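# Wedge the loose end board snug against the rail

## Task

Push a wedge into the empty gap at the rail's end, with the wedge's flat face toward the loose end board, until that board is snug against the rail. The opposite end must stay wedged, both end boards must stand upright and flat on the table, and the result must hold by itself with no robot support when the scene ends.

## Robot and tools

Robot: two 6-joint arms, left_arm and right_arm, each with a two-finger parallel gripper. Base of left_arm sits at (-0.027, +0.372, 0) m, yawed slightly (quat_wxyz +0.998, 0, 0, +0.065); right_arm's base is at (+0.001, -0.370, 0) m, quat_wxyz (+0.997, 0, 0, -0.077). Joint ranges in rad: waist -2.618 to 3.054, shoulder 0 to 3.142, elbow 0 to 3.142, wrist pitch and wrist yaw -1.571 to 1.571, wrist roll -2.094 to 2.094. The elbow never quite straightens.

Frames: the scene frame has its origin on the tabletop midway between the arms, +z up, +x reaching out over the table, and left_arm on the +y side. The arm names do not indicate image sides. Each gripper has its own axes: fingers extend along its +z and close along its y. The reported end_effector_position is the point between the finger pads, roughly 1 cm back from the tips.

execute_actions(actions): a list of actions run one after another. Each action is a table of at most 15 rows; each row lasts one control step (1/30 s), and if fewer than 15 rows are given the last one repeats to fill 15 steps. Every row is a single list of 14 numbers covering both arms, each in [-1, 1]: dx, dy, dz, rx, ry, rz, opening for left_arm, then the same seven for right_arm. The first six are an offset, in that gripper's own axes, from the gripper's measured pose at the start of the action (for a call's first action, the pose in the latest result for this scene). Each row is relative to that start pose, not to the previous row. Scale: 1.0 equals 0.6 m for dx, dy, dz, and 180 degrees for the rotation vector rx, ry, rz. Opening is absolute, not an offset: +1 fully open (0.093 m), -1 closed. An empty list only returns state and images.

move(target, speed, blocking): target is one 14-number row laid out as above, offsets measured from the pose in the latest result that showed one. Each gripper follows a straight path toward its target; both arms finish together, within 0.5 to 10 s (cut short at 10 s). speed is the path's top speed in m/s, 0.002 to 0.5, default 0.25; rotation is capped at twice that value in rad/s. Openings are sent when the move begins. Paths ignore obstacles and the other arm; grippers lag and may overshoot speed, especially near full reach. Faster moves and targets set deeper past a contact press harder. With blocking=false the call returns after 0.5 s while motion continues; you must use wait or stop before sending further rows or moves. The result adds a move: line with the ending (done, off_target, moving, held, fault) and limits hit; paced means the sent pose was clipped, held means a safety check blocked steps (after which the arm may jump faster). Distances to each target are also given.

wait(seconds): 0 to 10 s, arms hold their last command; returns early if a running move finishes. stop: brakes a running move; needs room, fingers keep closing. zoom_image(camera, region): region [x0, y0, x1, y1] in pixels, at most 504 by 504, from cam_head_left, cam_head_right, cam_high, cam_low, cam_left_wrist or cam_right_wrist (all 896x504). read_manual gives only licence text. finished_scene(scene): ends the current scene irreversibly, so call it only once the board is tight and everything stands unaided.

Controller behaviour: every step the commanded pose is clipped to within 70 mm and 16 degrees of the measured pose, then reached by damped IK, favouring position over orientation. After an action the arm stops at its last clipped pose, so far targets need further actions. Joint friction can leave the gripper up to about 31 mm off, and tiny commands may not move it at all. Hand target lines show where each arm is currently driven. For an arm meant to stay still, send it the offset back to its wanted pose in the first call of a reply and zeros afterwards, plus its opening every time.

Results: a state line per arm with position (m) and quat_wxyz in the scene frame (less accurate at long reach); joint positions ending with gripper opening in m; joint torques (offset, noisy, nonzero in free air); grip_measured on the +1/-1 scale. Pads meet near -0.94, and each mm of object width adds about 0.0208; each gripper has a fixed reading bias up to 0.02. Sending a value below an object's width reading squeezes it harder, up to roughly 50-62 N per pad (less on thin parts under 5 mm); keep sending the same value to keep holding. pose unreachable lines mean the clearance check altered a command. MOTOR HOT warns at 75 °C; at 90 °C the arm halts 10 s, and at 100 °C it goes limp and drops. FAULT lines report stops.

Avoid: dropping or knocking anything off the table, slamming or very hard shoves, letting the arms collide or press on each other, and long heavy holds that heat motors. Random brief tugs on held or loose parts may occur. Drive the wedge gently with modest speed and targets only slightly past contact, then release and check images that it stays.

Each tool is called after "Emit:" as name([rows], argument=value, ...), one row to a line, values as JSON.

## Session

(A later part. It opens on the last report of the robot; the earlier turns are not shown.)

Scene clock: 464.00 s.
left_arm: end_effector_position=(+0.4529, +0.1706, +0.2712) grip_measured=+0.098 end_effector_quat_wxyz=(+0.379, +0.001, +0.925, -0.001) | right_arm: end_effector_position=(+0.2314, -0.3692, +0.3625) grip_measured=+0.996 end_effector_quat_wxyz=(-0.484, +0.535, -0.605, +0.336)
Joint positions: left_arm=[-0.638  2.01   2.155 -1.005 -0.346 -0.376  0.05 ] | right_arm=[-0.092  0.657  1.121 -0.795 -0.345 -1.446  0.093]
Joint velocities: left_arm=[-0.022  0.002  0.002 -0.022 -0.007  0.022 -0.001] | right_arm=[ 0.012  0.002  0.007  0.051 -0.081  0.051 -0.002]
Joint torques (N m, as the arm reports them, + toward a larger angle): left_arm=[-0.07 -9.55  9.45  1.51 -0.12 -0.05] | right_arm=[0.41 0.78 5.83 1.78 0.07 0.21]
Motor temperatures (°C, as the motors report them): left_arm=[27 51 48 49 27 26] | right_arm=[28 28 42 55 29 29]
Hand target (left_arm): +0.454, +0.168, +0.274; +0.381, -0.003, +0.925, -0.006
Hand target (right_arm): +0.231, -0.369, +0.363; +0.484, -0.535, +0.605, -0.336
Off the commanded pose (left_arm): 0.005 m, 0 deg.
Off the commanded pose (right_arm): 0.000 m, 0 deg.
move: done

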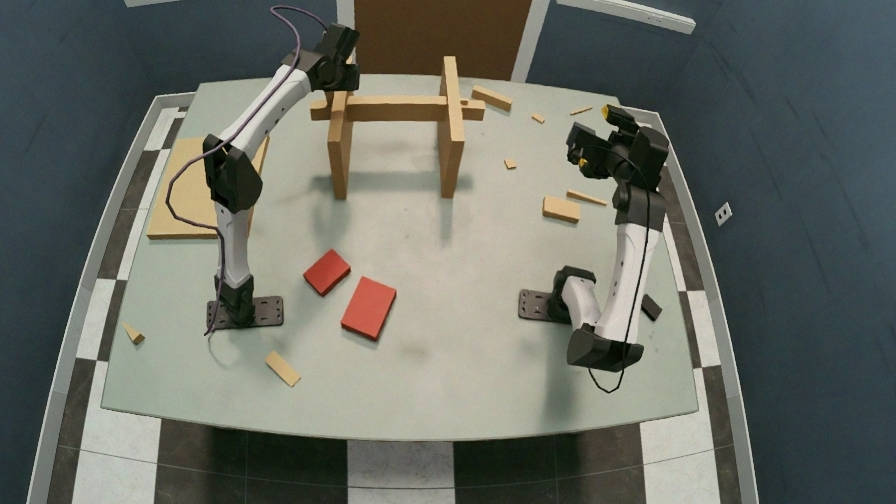

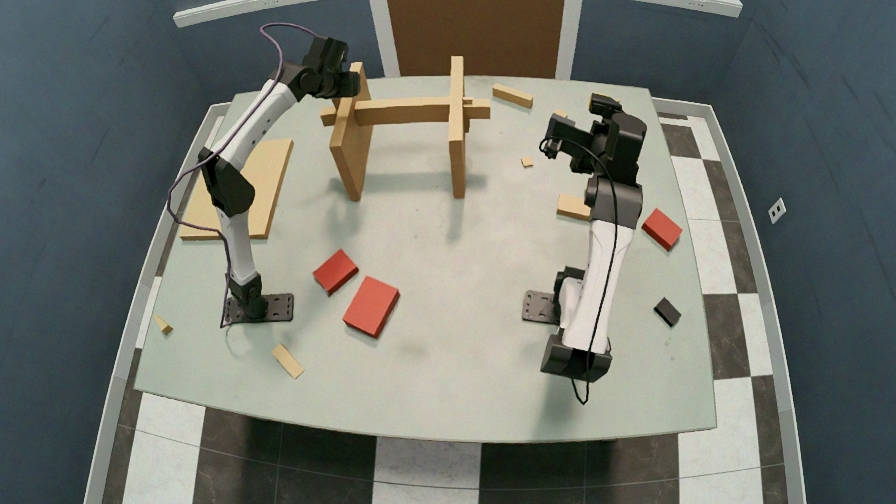

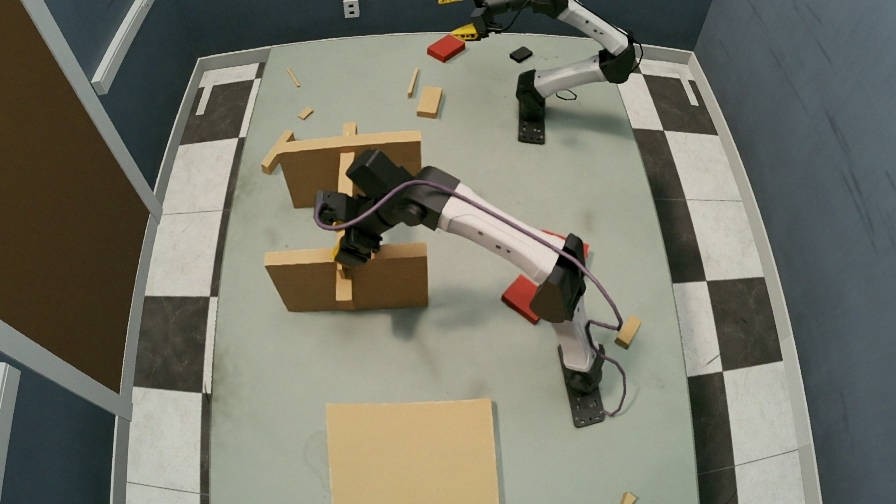

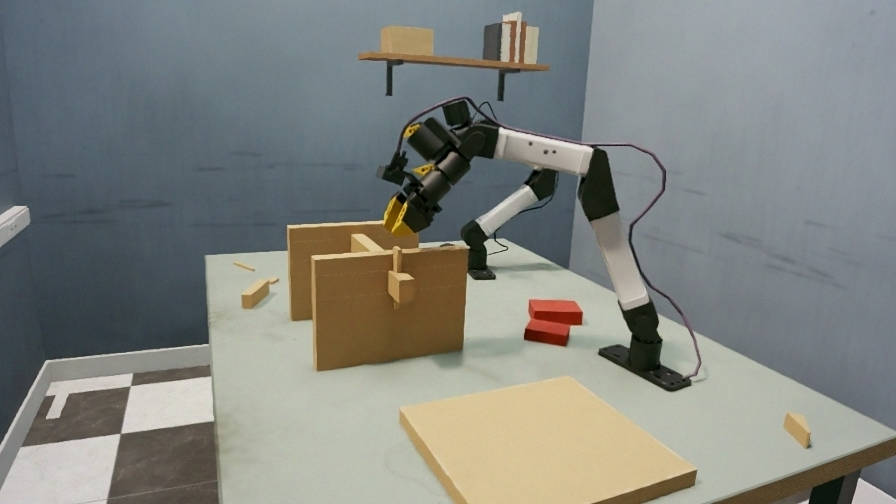

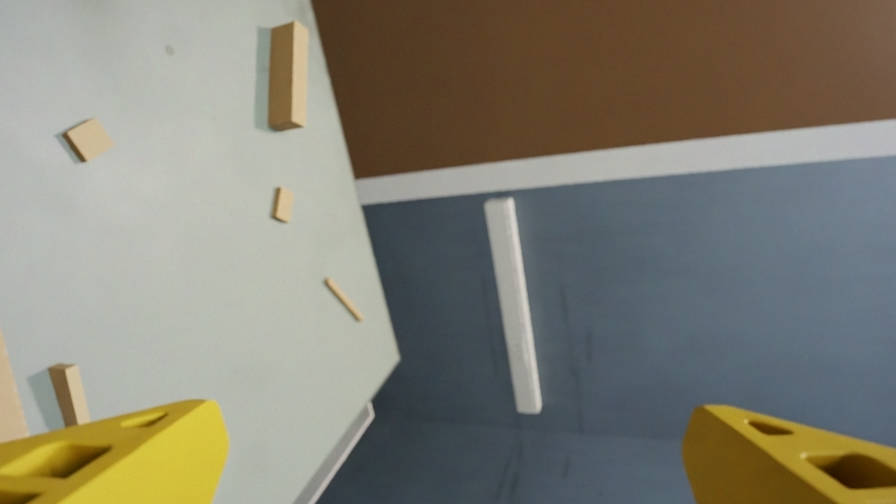

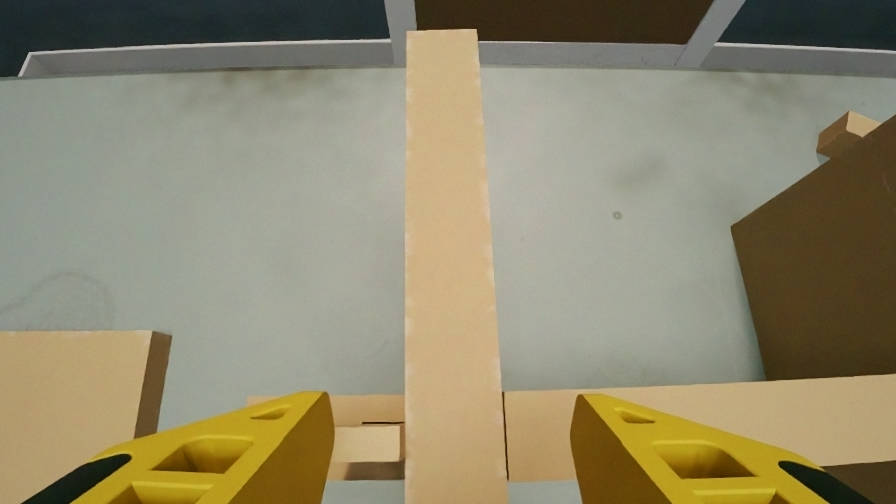

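Emit:
execute_actions(actions=[])

Scene clock: 474.37 s.
left_arm: end_effector_position=(+0.4525, +0.1708, +0.2708) grip_measured=+0.098 end_effector_quat_wxyz=(+0.378, +0.001, +0.926, -0.001) | right_arm: end_effector_position=(+0.2314, -0.3692, +0.3625) grip_measured=+0.996 end_effector_quat_wxyz=(-0.484, +0.535, -0.605, +0.336)
Joint positions: left_arm=[-0.638  2.01   2.155 -1.007 -0.346 -0.377  0.05 ] | right_arm=[-0.092  0.657  1.121 -0.795 -0.345 -1.446  0.093]
Joint velocities: left_arm=[-0.002  0.007 -0.012 -0.051 -0.022 -0.007 -0.   ] | right_arm=[-0.012  0.002 -0.007 -0.007 -0.051 -0.007 -0.001]
Joint torques (N m, as the arm reports them, + toward a larger angle): left_arm=[ 0.13 -9.66  9.22  1.54 -0.1  -0.02] | right_arm=[0.42 0.77 5.83 1.78 0.07 0.21]
Motor temperatures (°C, as the motors report them): left_arm=[27 52 49 48 27 26] | right_arm=[28 28 42 55 29 29]
Hand target (left_arm): +0.454, +0.168, +0.274; +0.380, -0.002, +0.925, -0.006
Hand target (right_arm): +0.231, -0.369, +0.363; +0.484, -0.535, +0.605, -0.336
Off the commanded pose (left_arm): 0.005 m, 1 deg.
Off the commanded pose (right_arm): 0.000 m, 0 deg.

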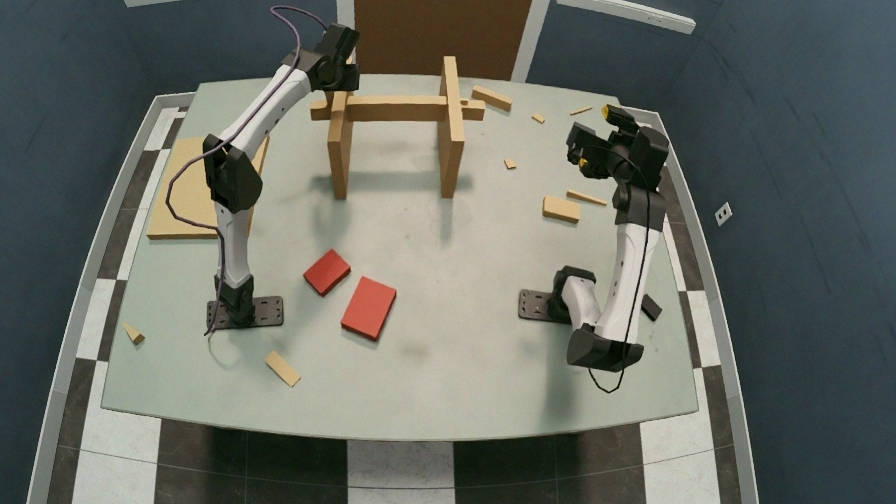

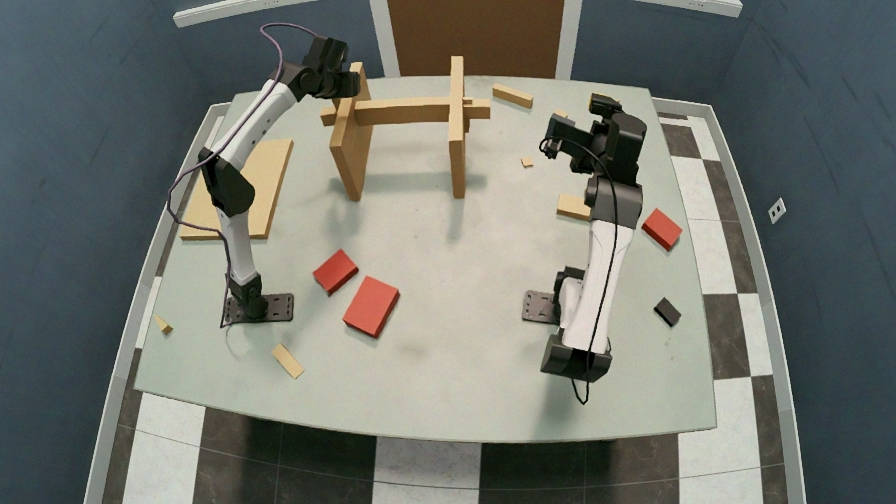

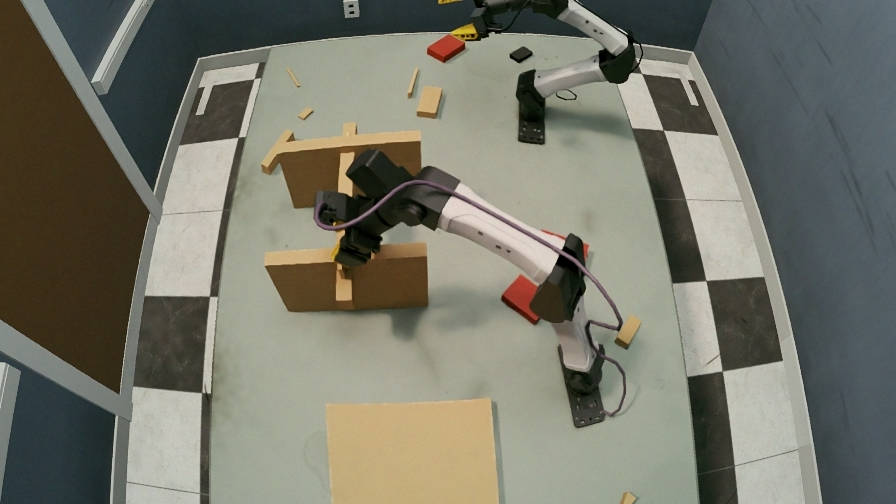

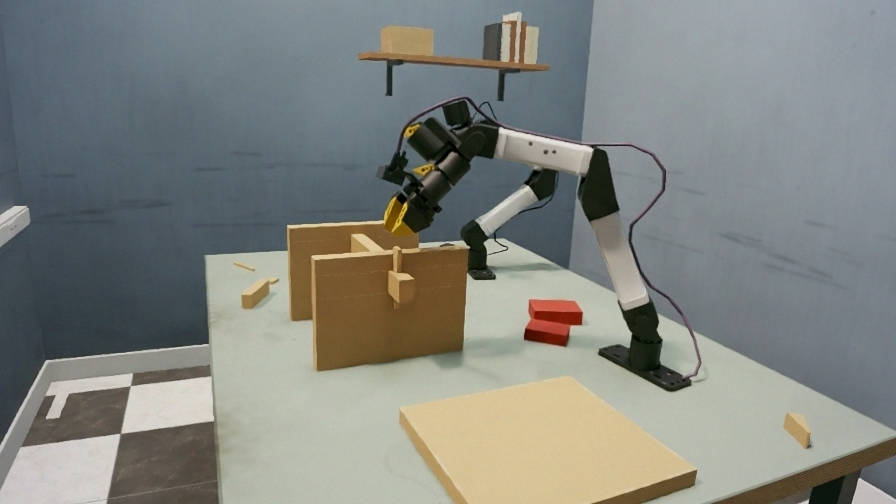

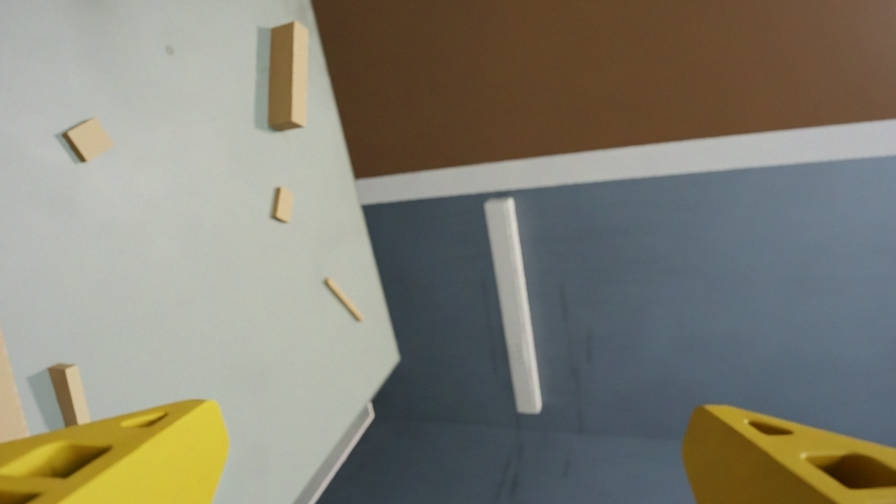

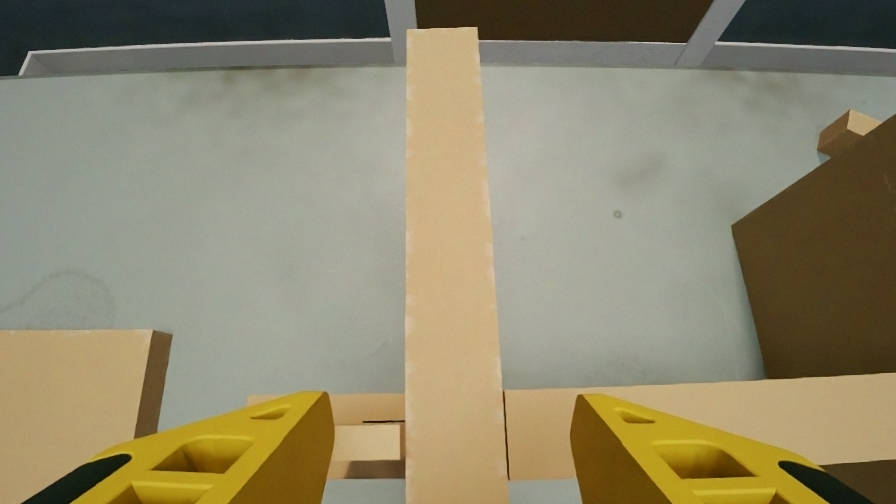

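Emit:
move(target=[0.0174, -0.005, 0.0249, 0, 0, 0, 0.1, 0, 0, 0, 0, 0, 0, 1], speed=0.015)

Emit:
zoom_image(camera="cam_low", region=[340, 180, 480, 320])

Scene clock: 481.60 s.
left_arm: end_effector_position=(+0.4549, +0.1694, +0.2496) grip_measured=+0.098 end_effector_quat_wxyz=(+0.369, +0.003, +0.929, +0.004) | right_arm: end_effector_position=(+0.2314, -0.3692, +0.3625) grip_measured=+0.996 end_effector_quat_wxyz=(-0.484, +0.535, -0.605, +0.336)
Joint positions: left_arm=[-0.638  2.01   2.079 -0.952 -0.346 -0.377  0.05 ] | right_arm=[-0.092  0.657  1.121 -0.795 -0.345 -1.446  0.093]
Joint velocities: left_arm=[-0.002 -0.017 -0.007  0.095  0.051  0.051  0.   ] | right_arm=[-0.012  0.012 -0.002  0.037 -0.037 -0.007  0.   ]
Joint torques (N m, as the arm reports them, + toward a larger angle): left_arm=[ -0.08 -11.44   6.48   1.82  -0.16   0.09] | right_arm=[0.39 0.78 5.83 1.78 0.07 0.21]
Motor temperatures (°C, as the motors report them): left_arm=[27 53 50 47 27 26] | right_arm=[28 28 42 55 29 29]
Hand target (left_arm): +0.456, +0.168, +0.253; +0.378, +0.001, +0.926, -0.000
Hand target (right_arm): +0.231, -0.369, +0.363; +0.484, -0.535, +0.605, -0.336
Off the commanded pose (left_arm): 0.004 m, 1 deg.
Off the commanded pose (right_arm): 0.000 m, 0 deg.
move: done

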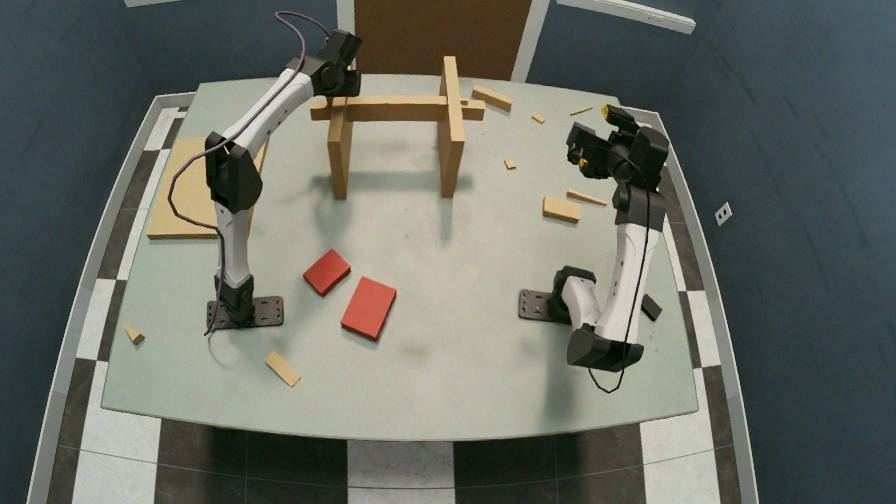

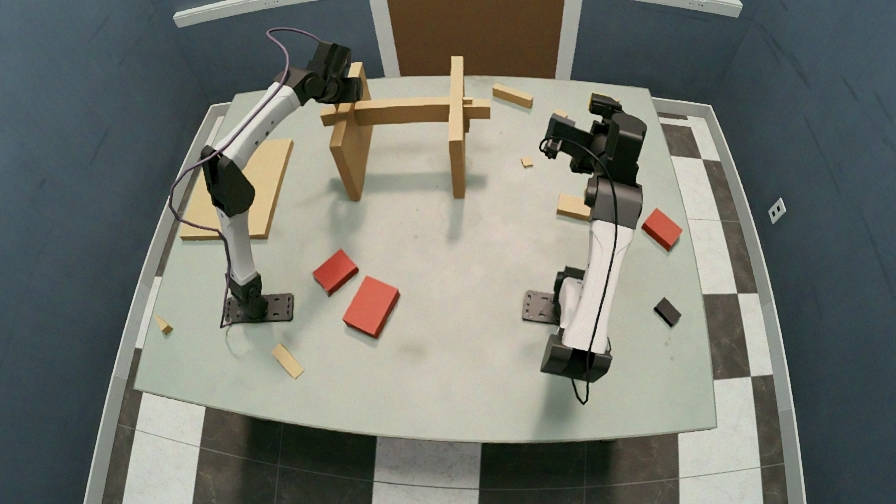

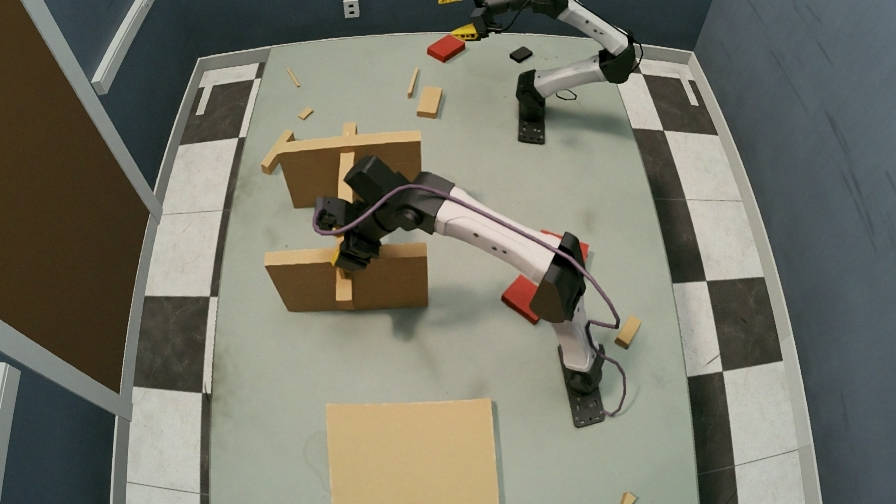

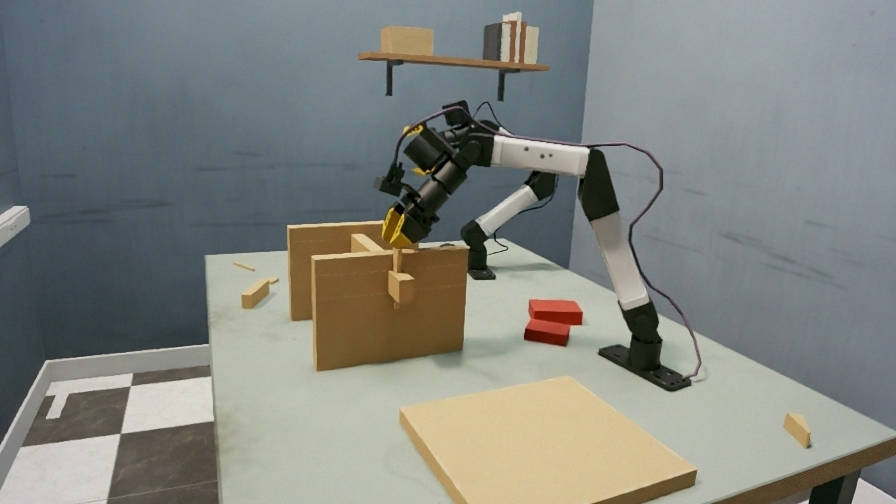

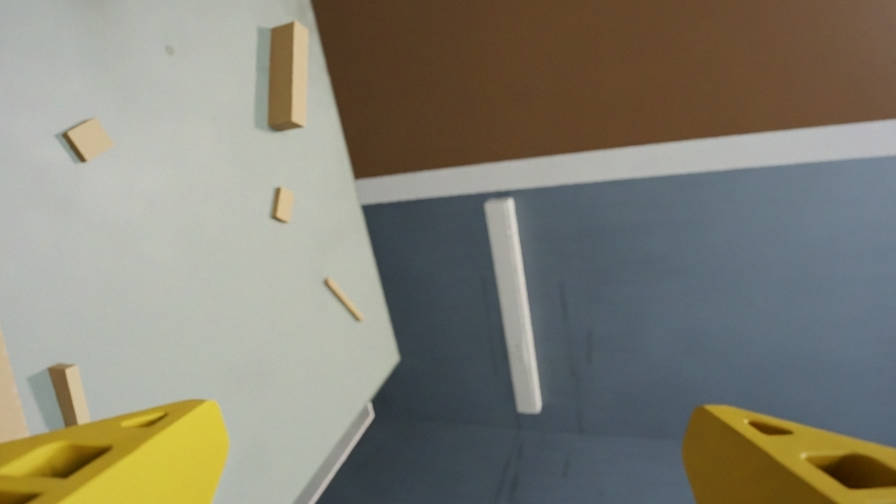

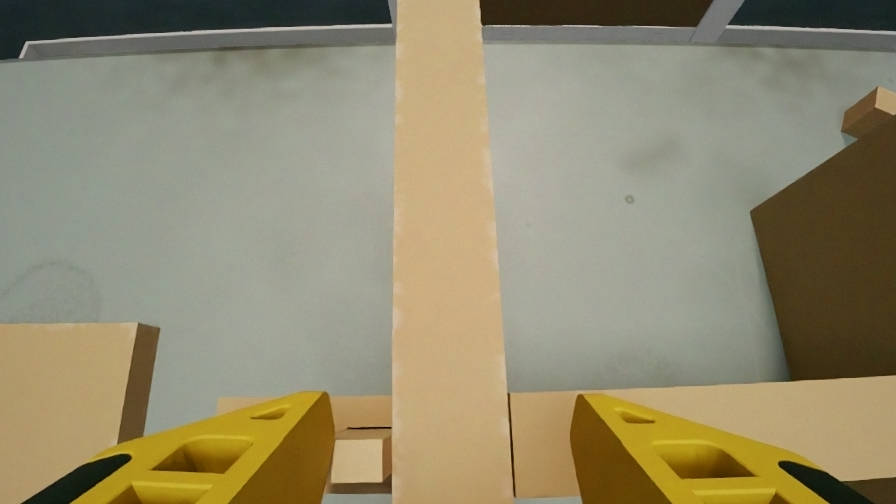

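Region (340, 180, 480, 320) of cam_low's 896x504 image, scaled by 3.600, with more detail than that image has.

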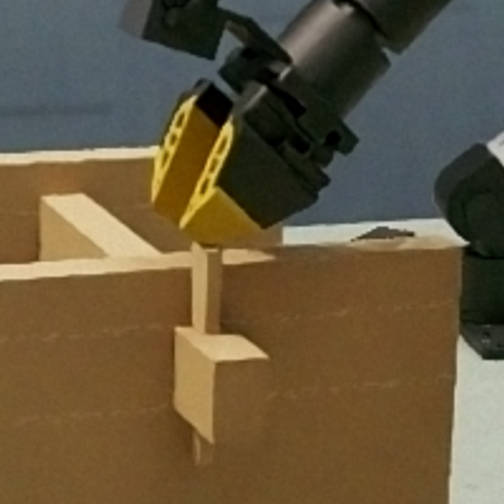

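Emit:
move(target=[0.0229, 0, 0.0243, 0, 0, 0, 0.1, 0, 0, 0, 0, 0, 0, 1], speed=0.012)

Emit:
zoom_image(camera="cam_low", region=[340, 180, 480, 320])

Scene clock: 488.27 s.
left_arm: end_effector_position=(+0.4606, +0.1691, +0.2450) grip_measured=+0.098 end_effector_quat_wxyz=(+0.390, -0.004, +0.921, +0.001) | right_arm: end_effector_position=(+0.2314, -0.3692, +0.3625) grip_measured=+0.996 end_effector_quat_wxyz=(-0.484, +0.535, -0.605, +0.336)
Joint positions: left_arm=[-0.638  1.985  1.994 -0.849 -0.362 -0.377  0.05 ] | right_arm=[-0.092  0.657  1.121 -0.795 -0.345 -1.446  0.093]
Joint velocities: left_arm=[ 0.002 -0.012 -0.007 -0.022  0.037 -0.007 -0.   ] | right_arm=[-0.017 -0.007 -0.007  0.051 -0.066 -0.007 -0.   ]
Joint torques (N m, as the arm reports them, + toward a larger angle): left_arm=[  0.27 -10.57   5.14   1.5    0.01   0.13] | right_arm=[0.4  0.78 5.82 1.78 0.07 0.21]
Motor temperatures (°C, as the motors report them): left_arm=[27 55 49 47 27 26] | right_arm=[28 28 42 55 29 29]
Hand target (left_arm): +0.455, +0.170, +0.230; +0.369, +0.002, +0.929, +0.004
Hand target (right_arm): +0.231, -0.369, +0.363; +0.484, -0.535, +0.605, -0.336
Off the commanded pose (left_arm): 0.016 m, 3 deg.
Off the commanded pose (right_arm): 0.000 m, 0 deg.
move: off_target (left_arm)

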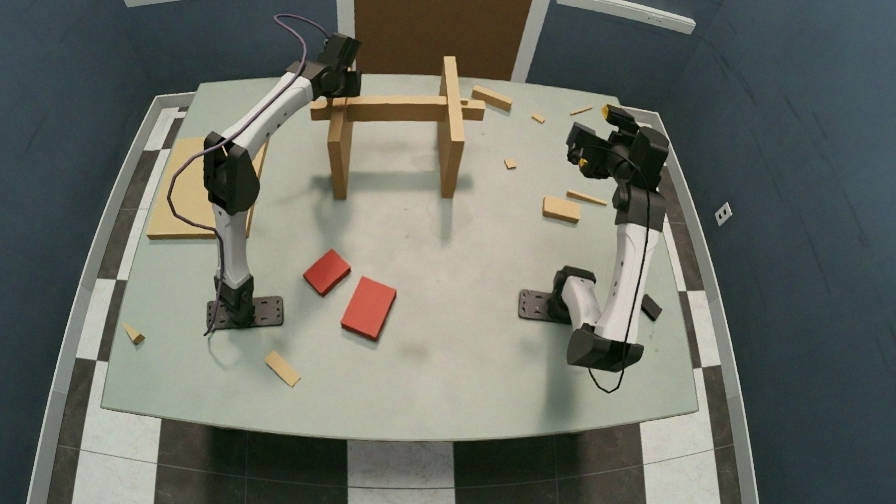

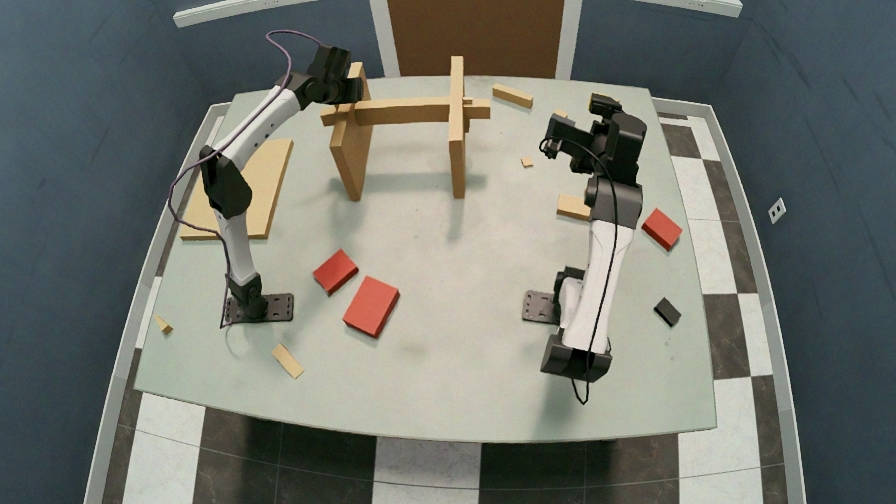

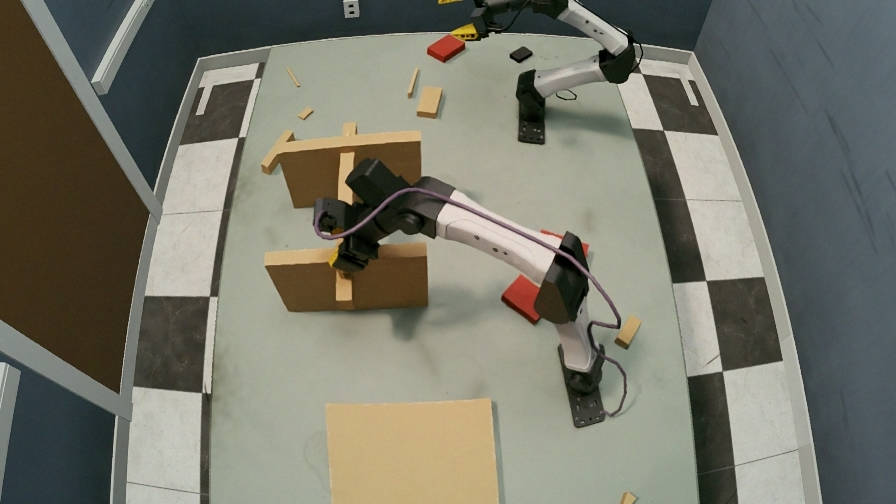

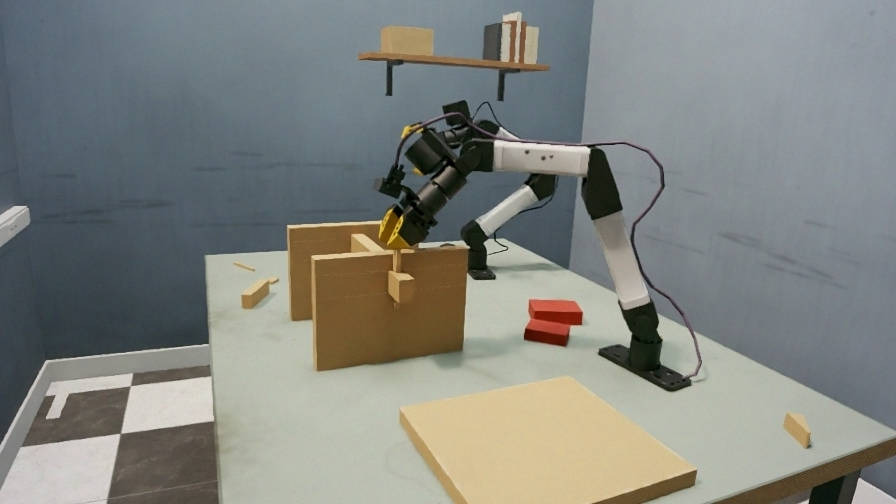

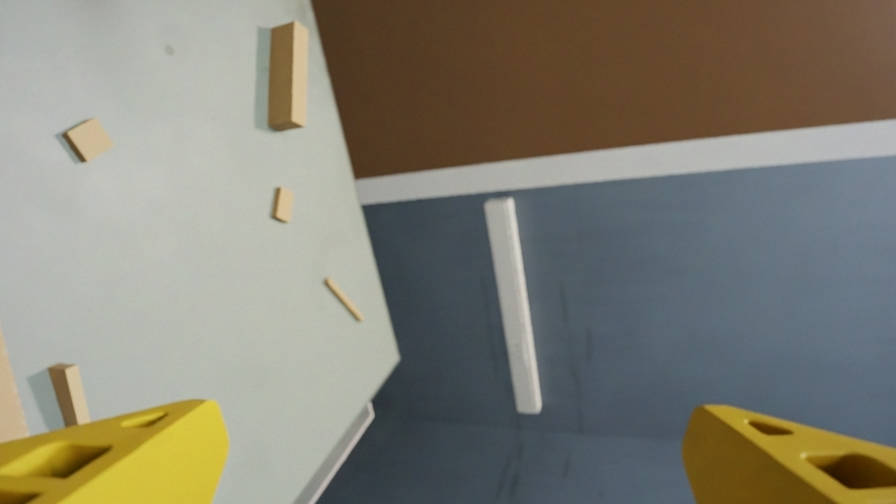

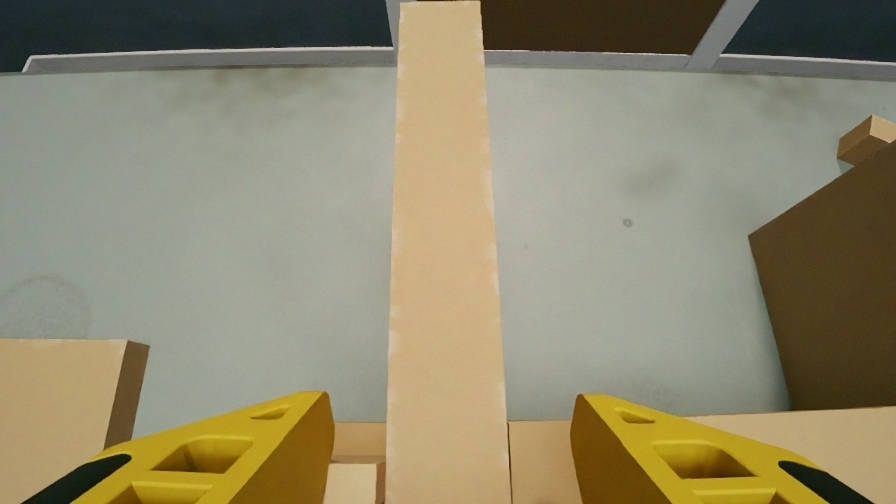

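Region (340, 180, 480, 320) of cam_low's 896x504 image, scaled by 3.600, with more detail than that image has.

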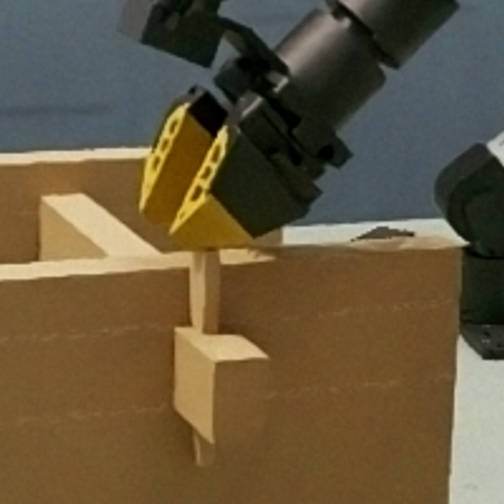

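Emit:
move(target=[0.0488, 0, 0.0334, 0, 0, 0, 0.1, 0, 0, 0, 0, 0, 0, 1], speed=0.015)

Emit:
zoom_image(camera="cam_low", region=[340, 180, 480, 320])

Scene clock: 500.07 s.
left_arm: end_effector_position=(+0.4643, +0.1697, +0.2442) grip_measured=+0.098 end_effector_quat_wxyz=(+0.431, -0.017, +0.902, -0.009) | right_arm: end_effector_position=(+0.2314, -0.3692, +0.3625) grip_measured=+0.996 end_effector_quat_wxyz=(-0.484, +0.535, -0.605, +0.336)
Joint positions: left_arm=[-0.642  1.919  1.833 -0.661 -0.389 -0.377  0.05 ] | right_arm=[-0.092  0.657  1.121 -0.795 -0.345 -1.446  0.093]
Joint velocities: left_arm=[-0.002 -0.002 -0.012  0.007  0.037  0.022  0.   ] | right_arm=[-0.022  0.002  0.002 -0.037 -0.007  0.022 -0.001]
Joint torques (N m, as the arm reports them, + toward a larger angle): left_arm=[-0.17 -8.65  4.46  1.34  0.06  0.02] | right_arm=[0.42 0.78 5.83 1.78 0.07 0.21]
Motor temperatures (°C, as the motors report them): left_arm=[27 57 47 47 27 26] | right_arm=[28 28 42 55 29 29]
Hand target (left_arm): +0.455, +0.169, +0.211; +0.390, -0.005, +0.921, +0.002
Hand target (right_arm): +0.231, -0.369, +0.363; +0.484, -0.535, +0.605, -0.336
Off the commanded pose (left_arm): 0.036 m, 5 deg.
Off the commanded pose (right_arm): 0.000 m, 0 deg.
move: off_target (left_arm)

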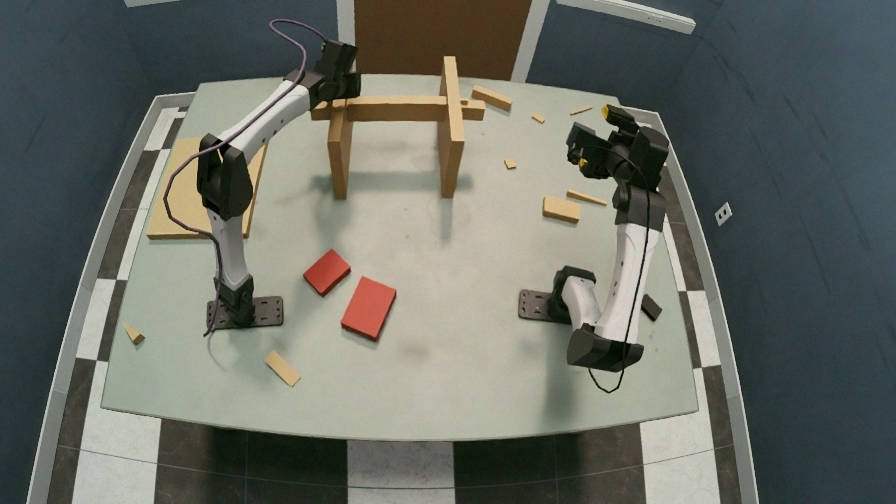

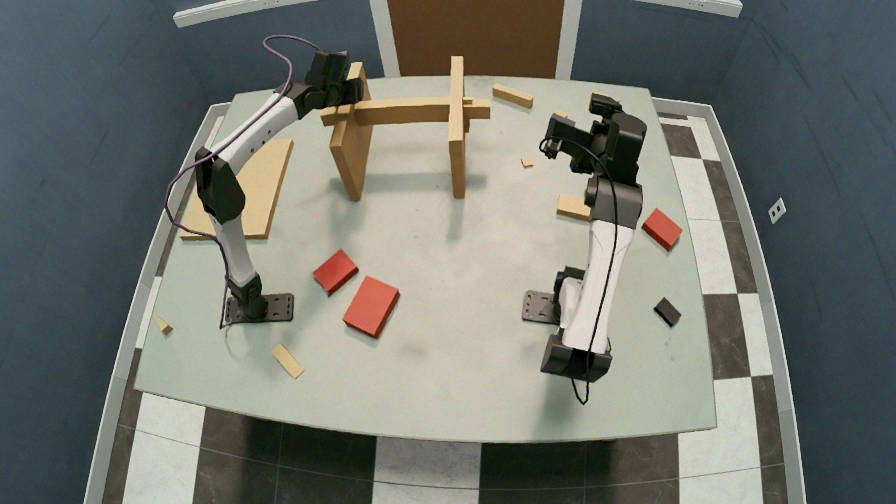

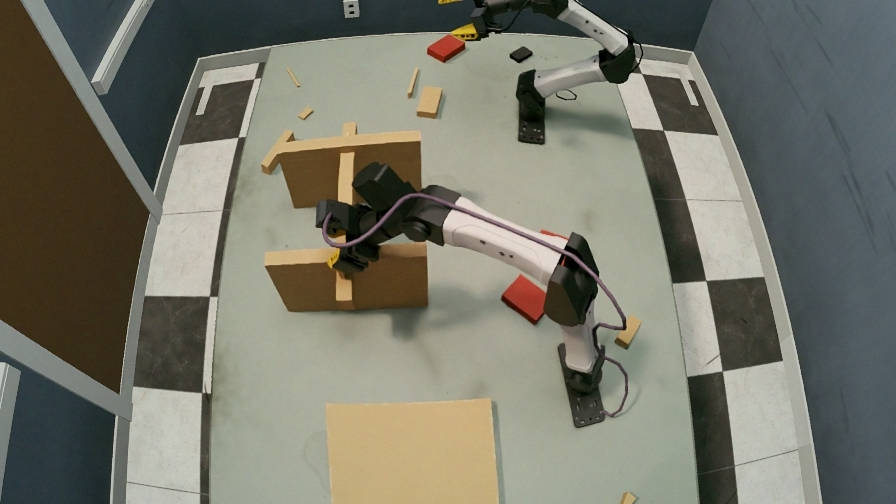

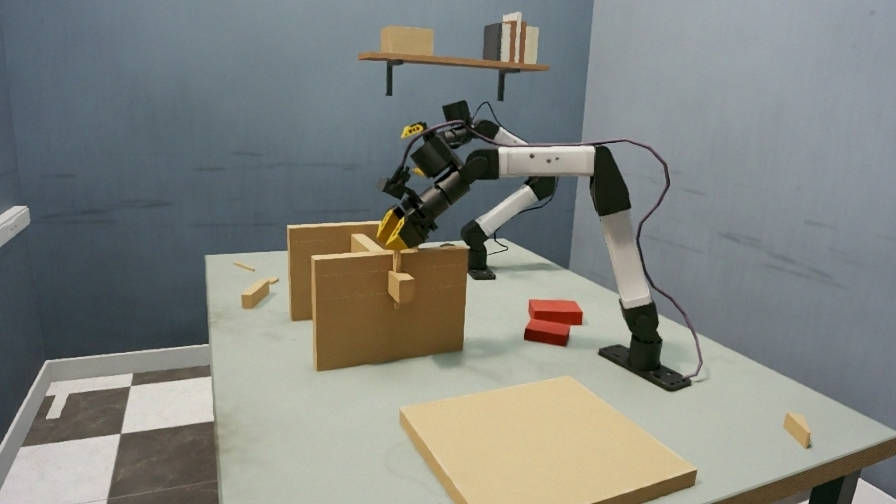

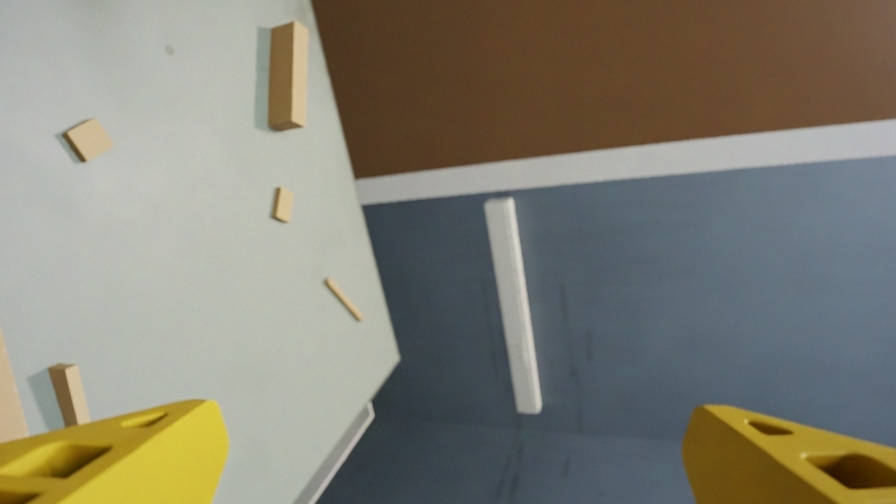

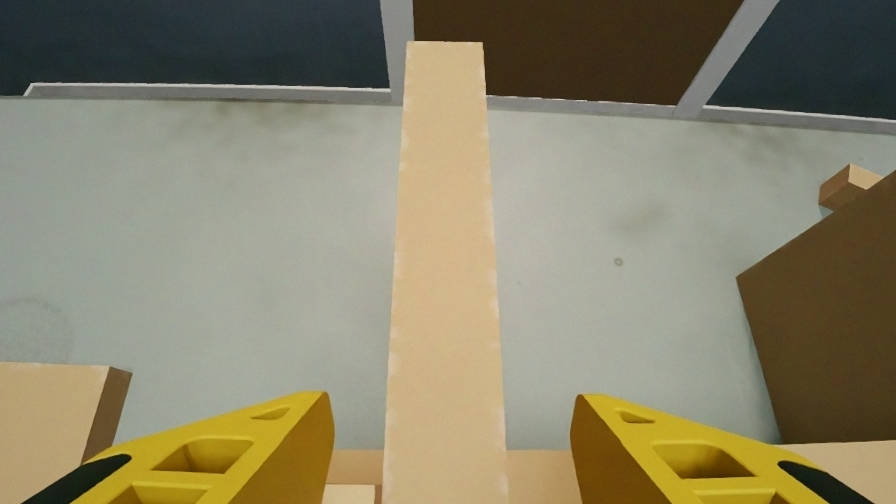

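Region (340, 180, 480, 320) of cam_low's 896x504 image, scaled by 3.600, with more detail than that image has.

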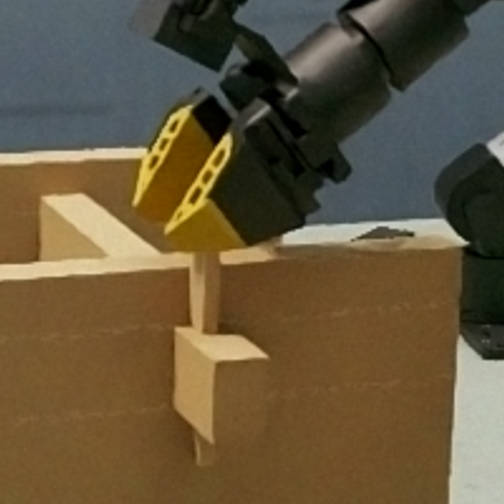

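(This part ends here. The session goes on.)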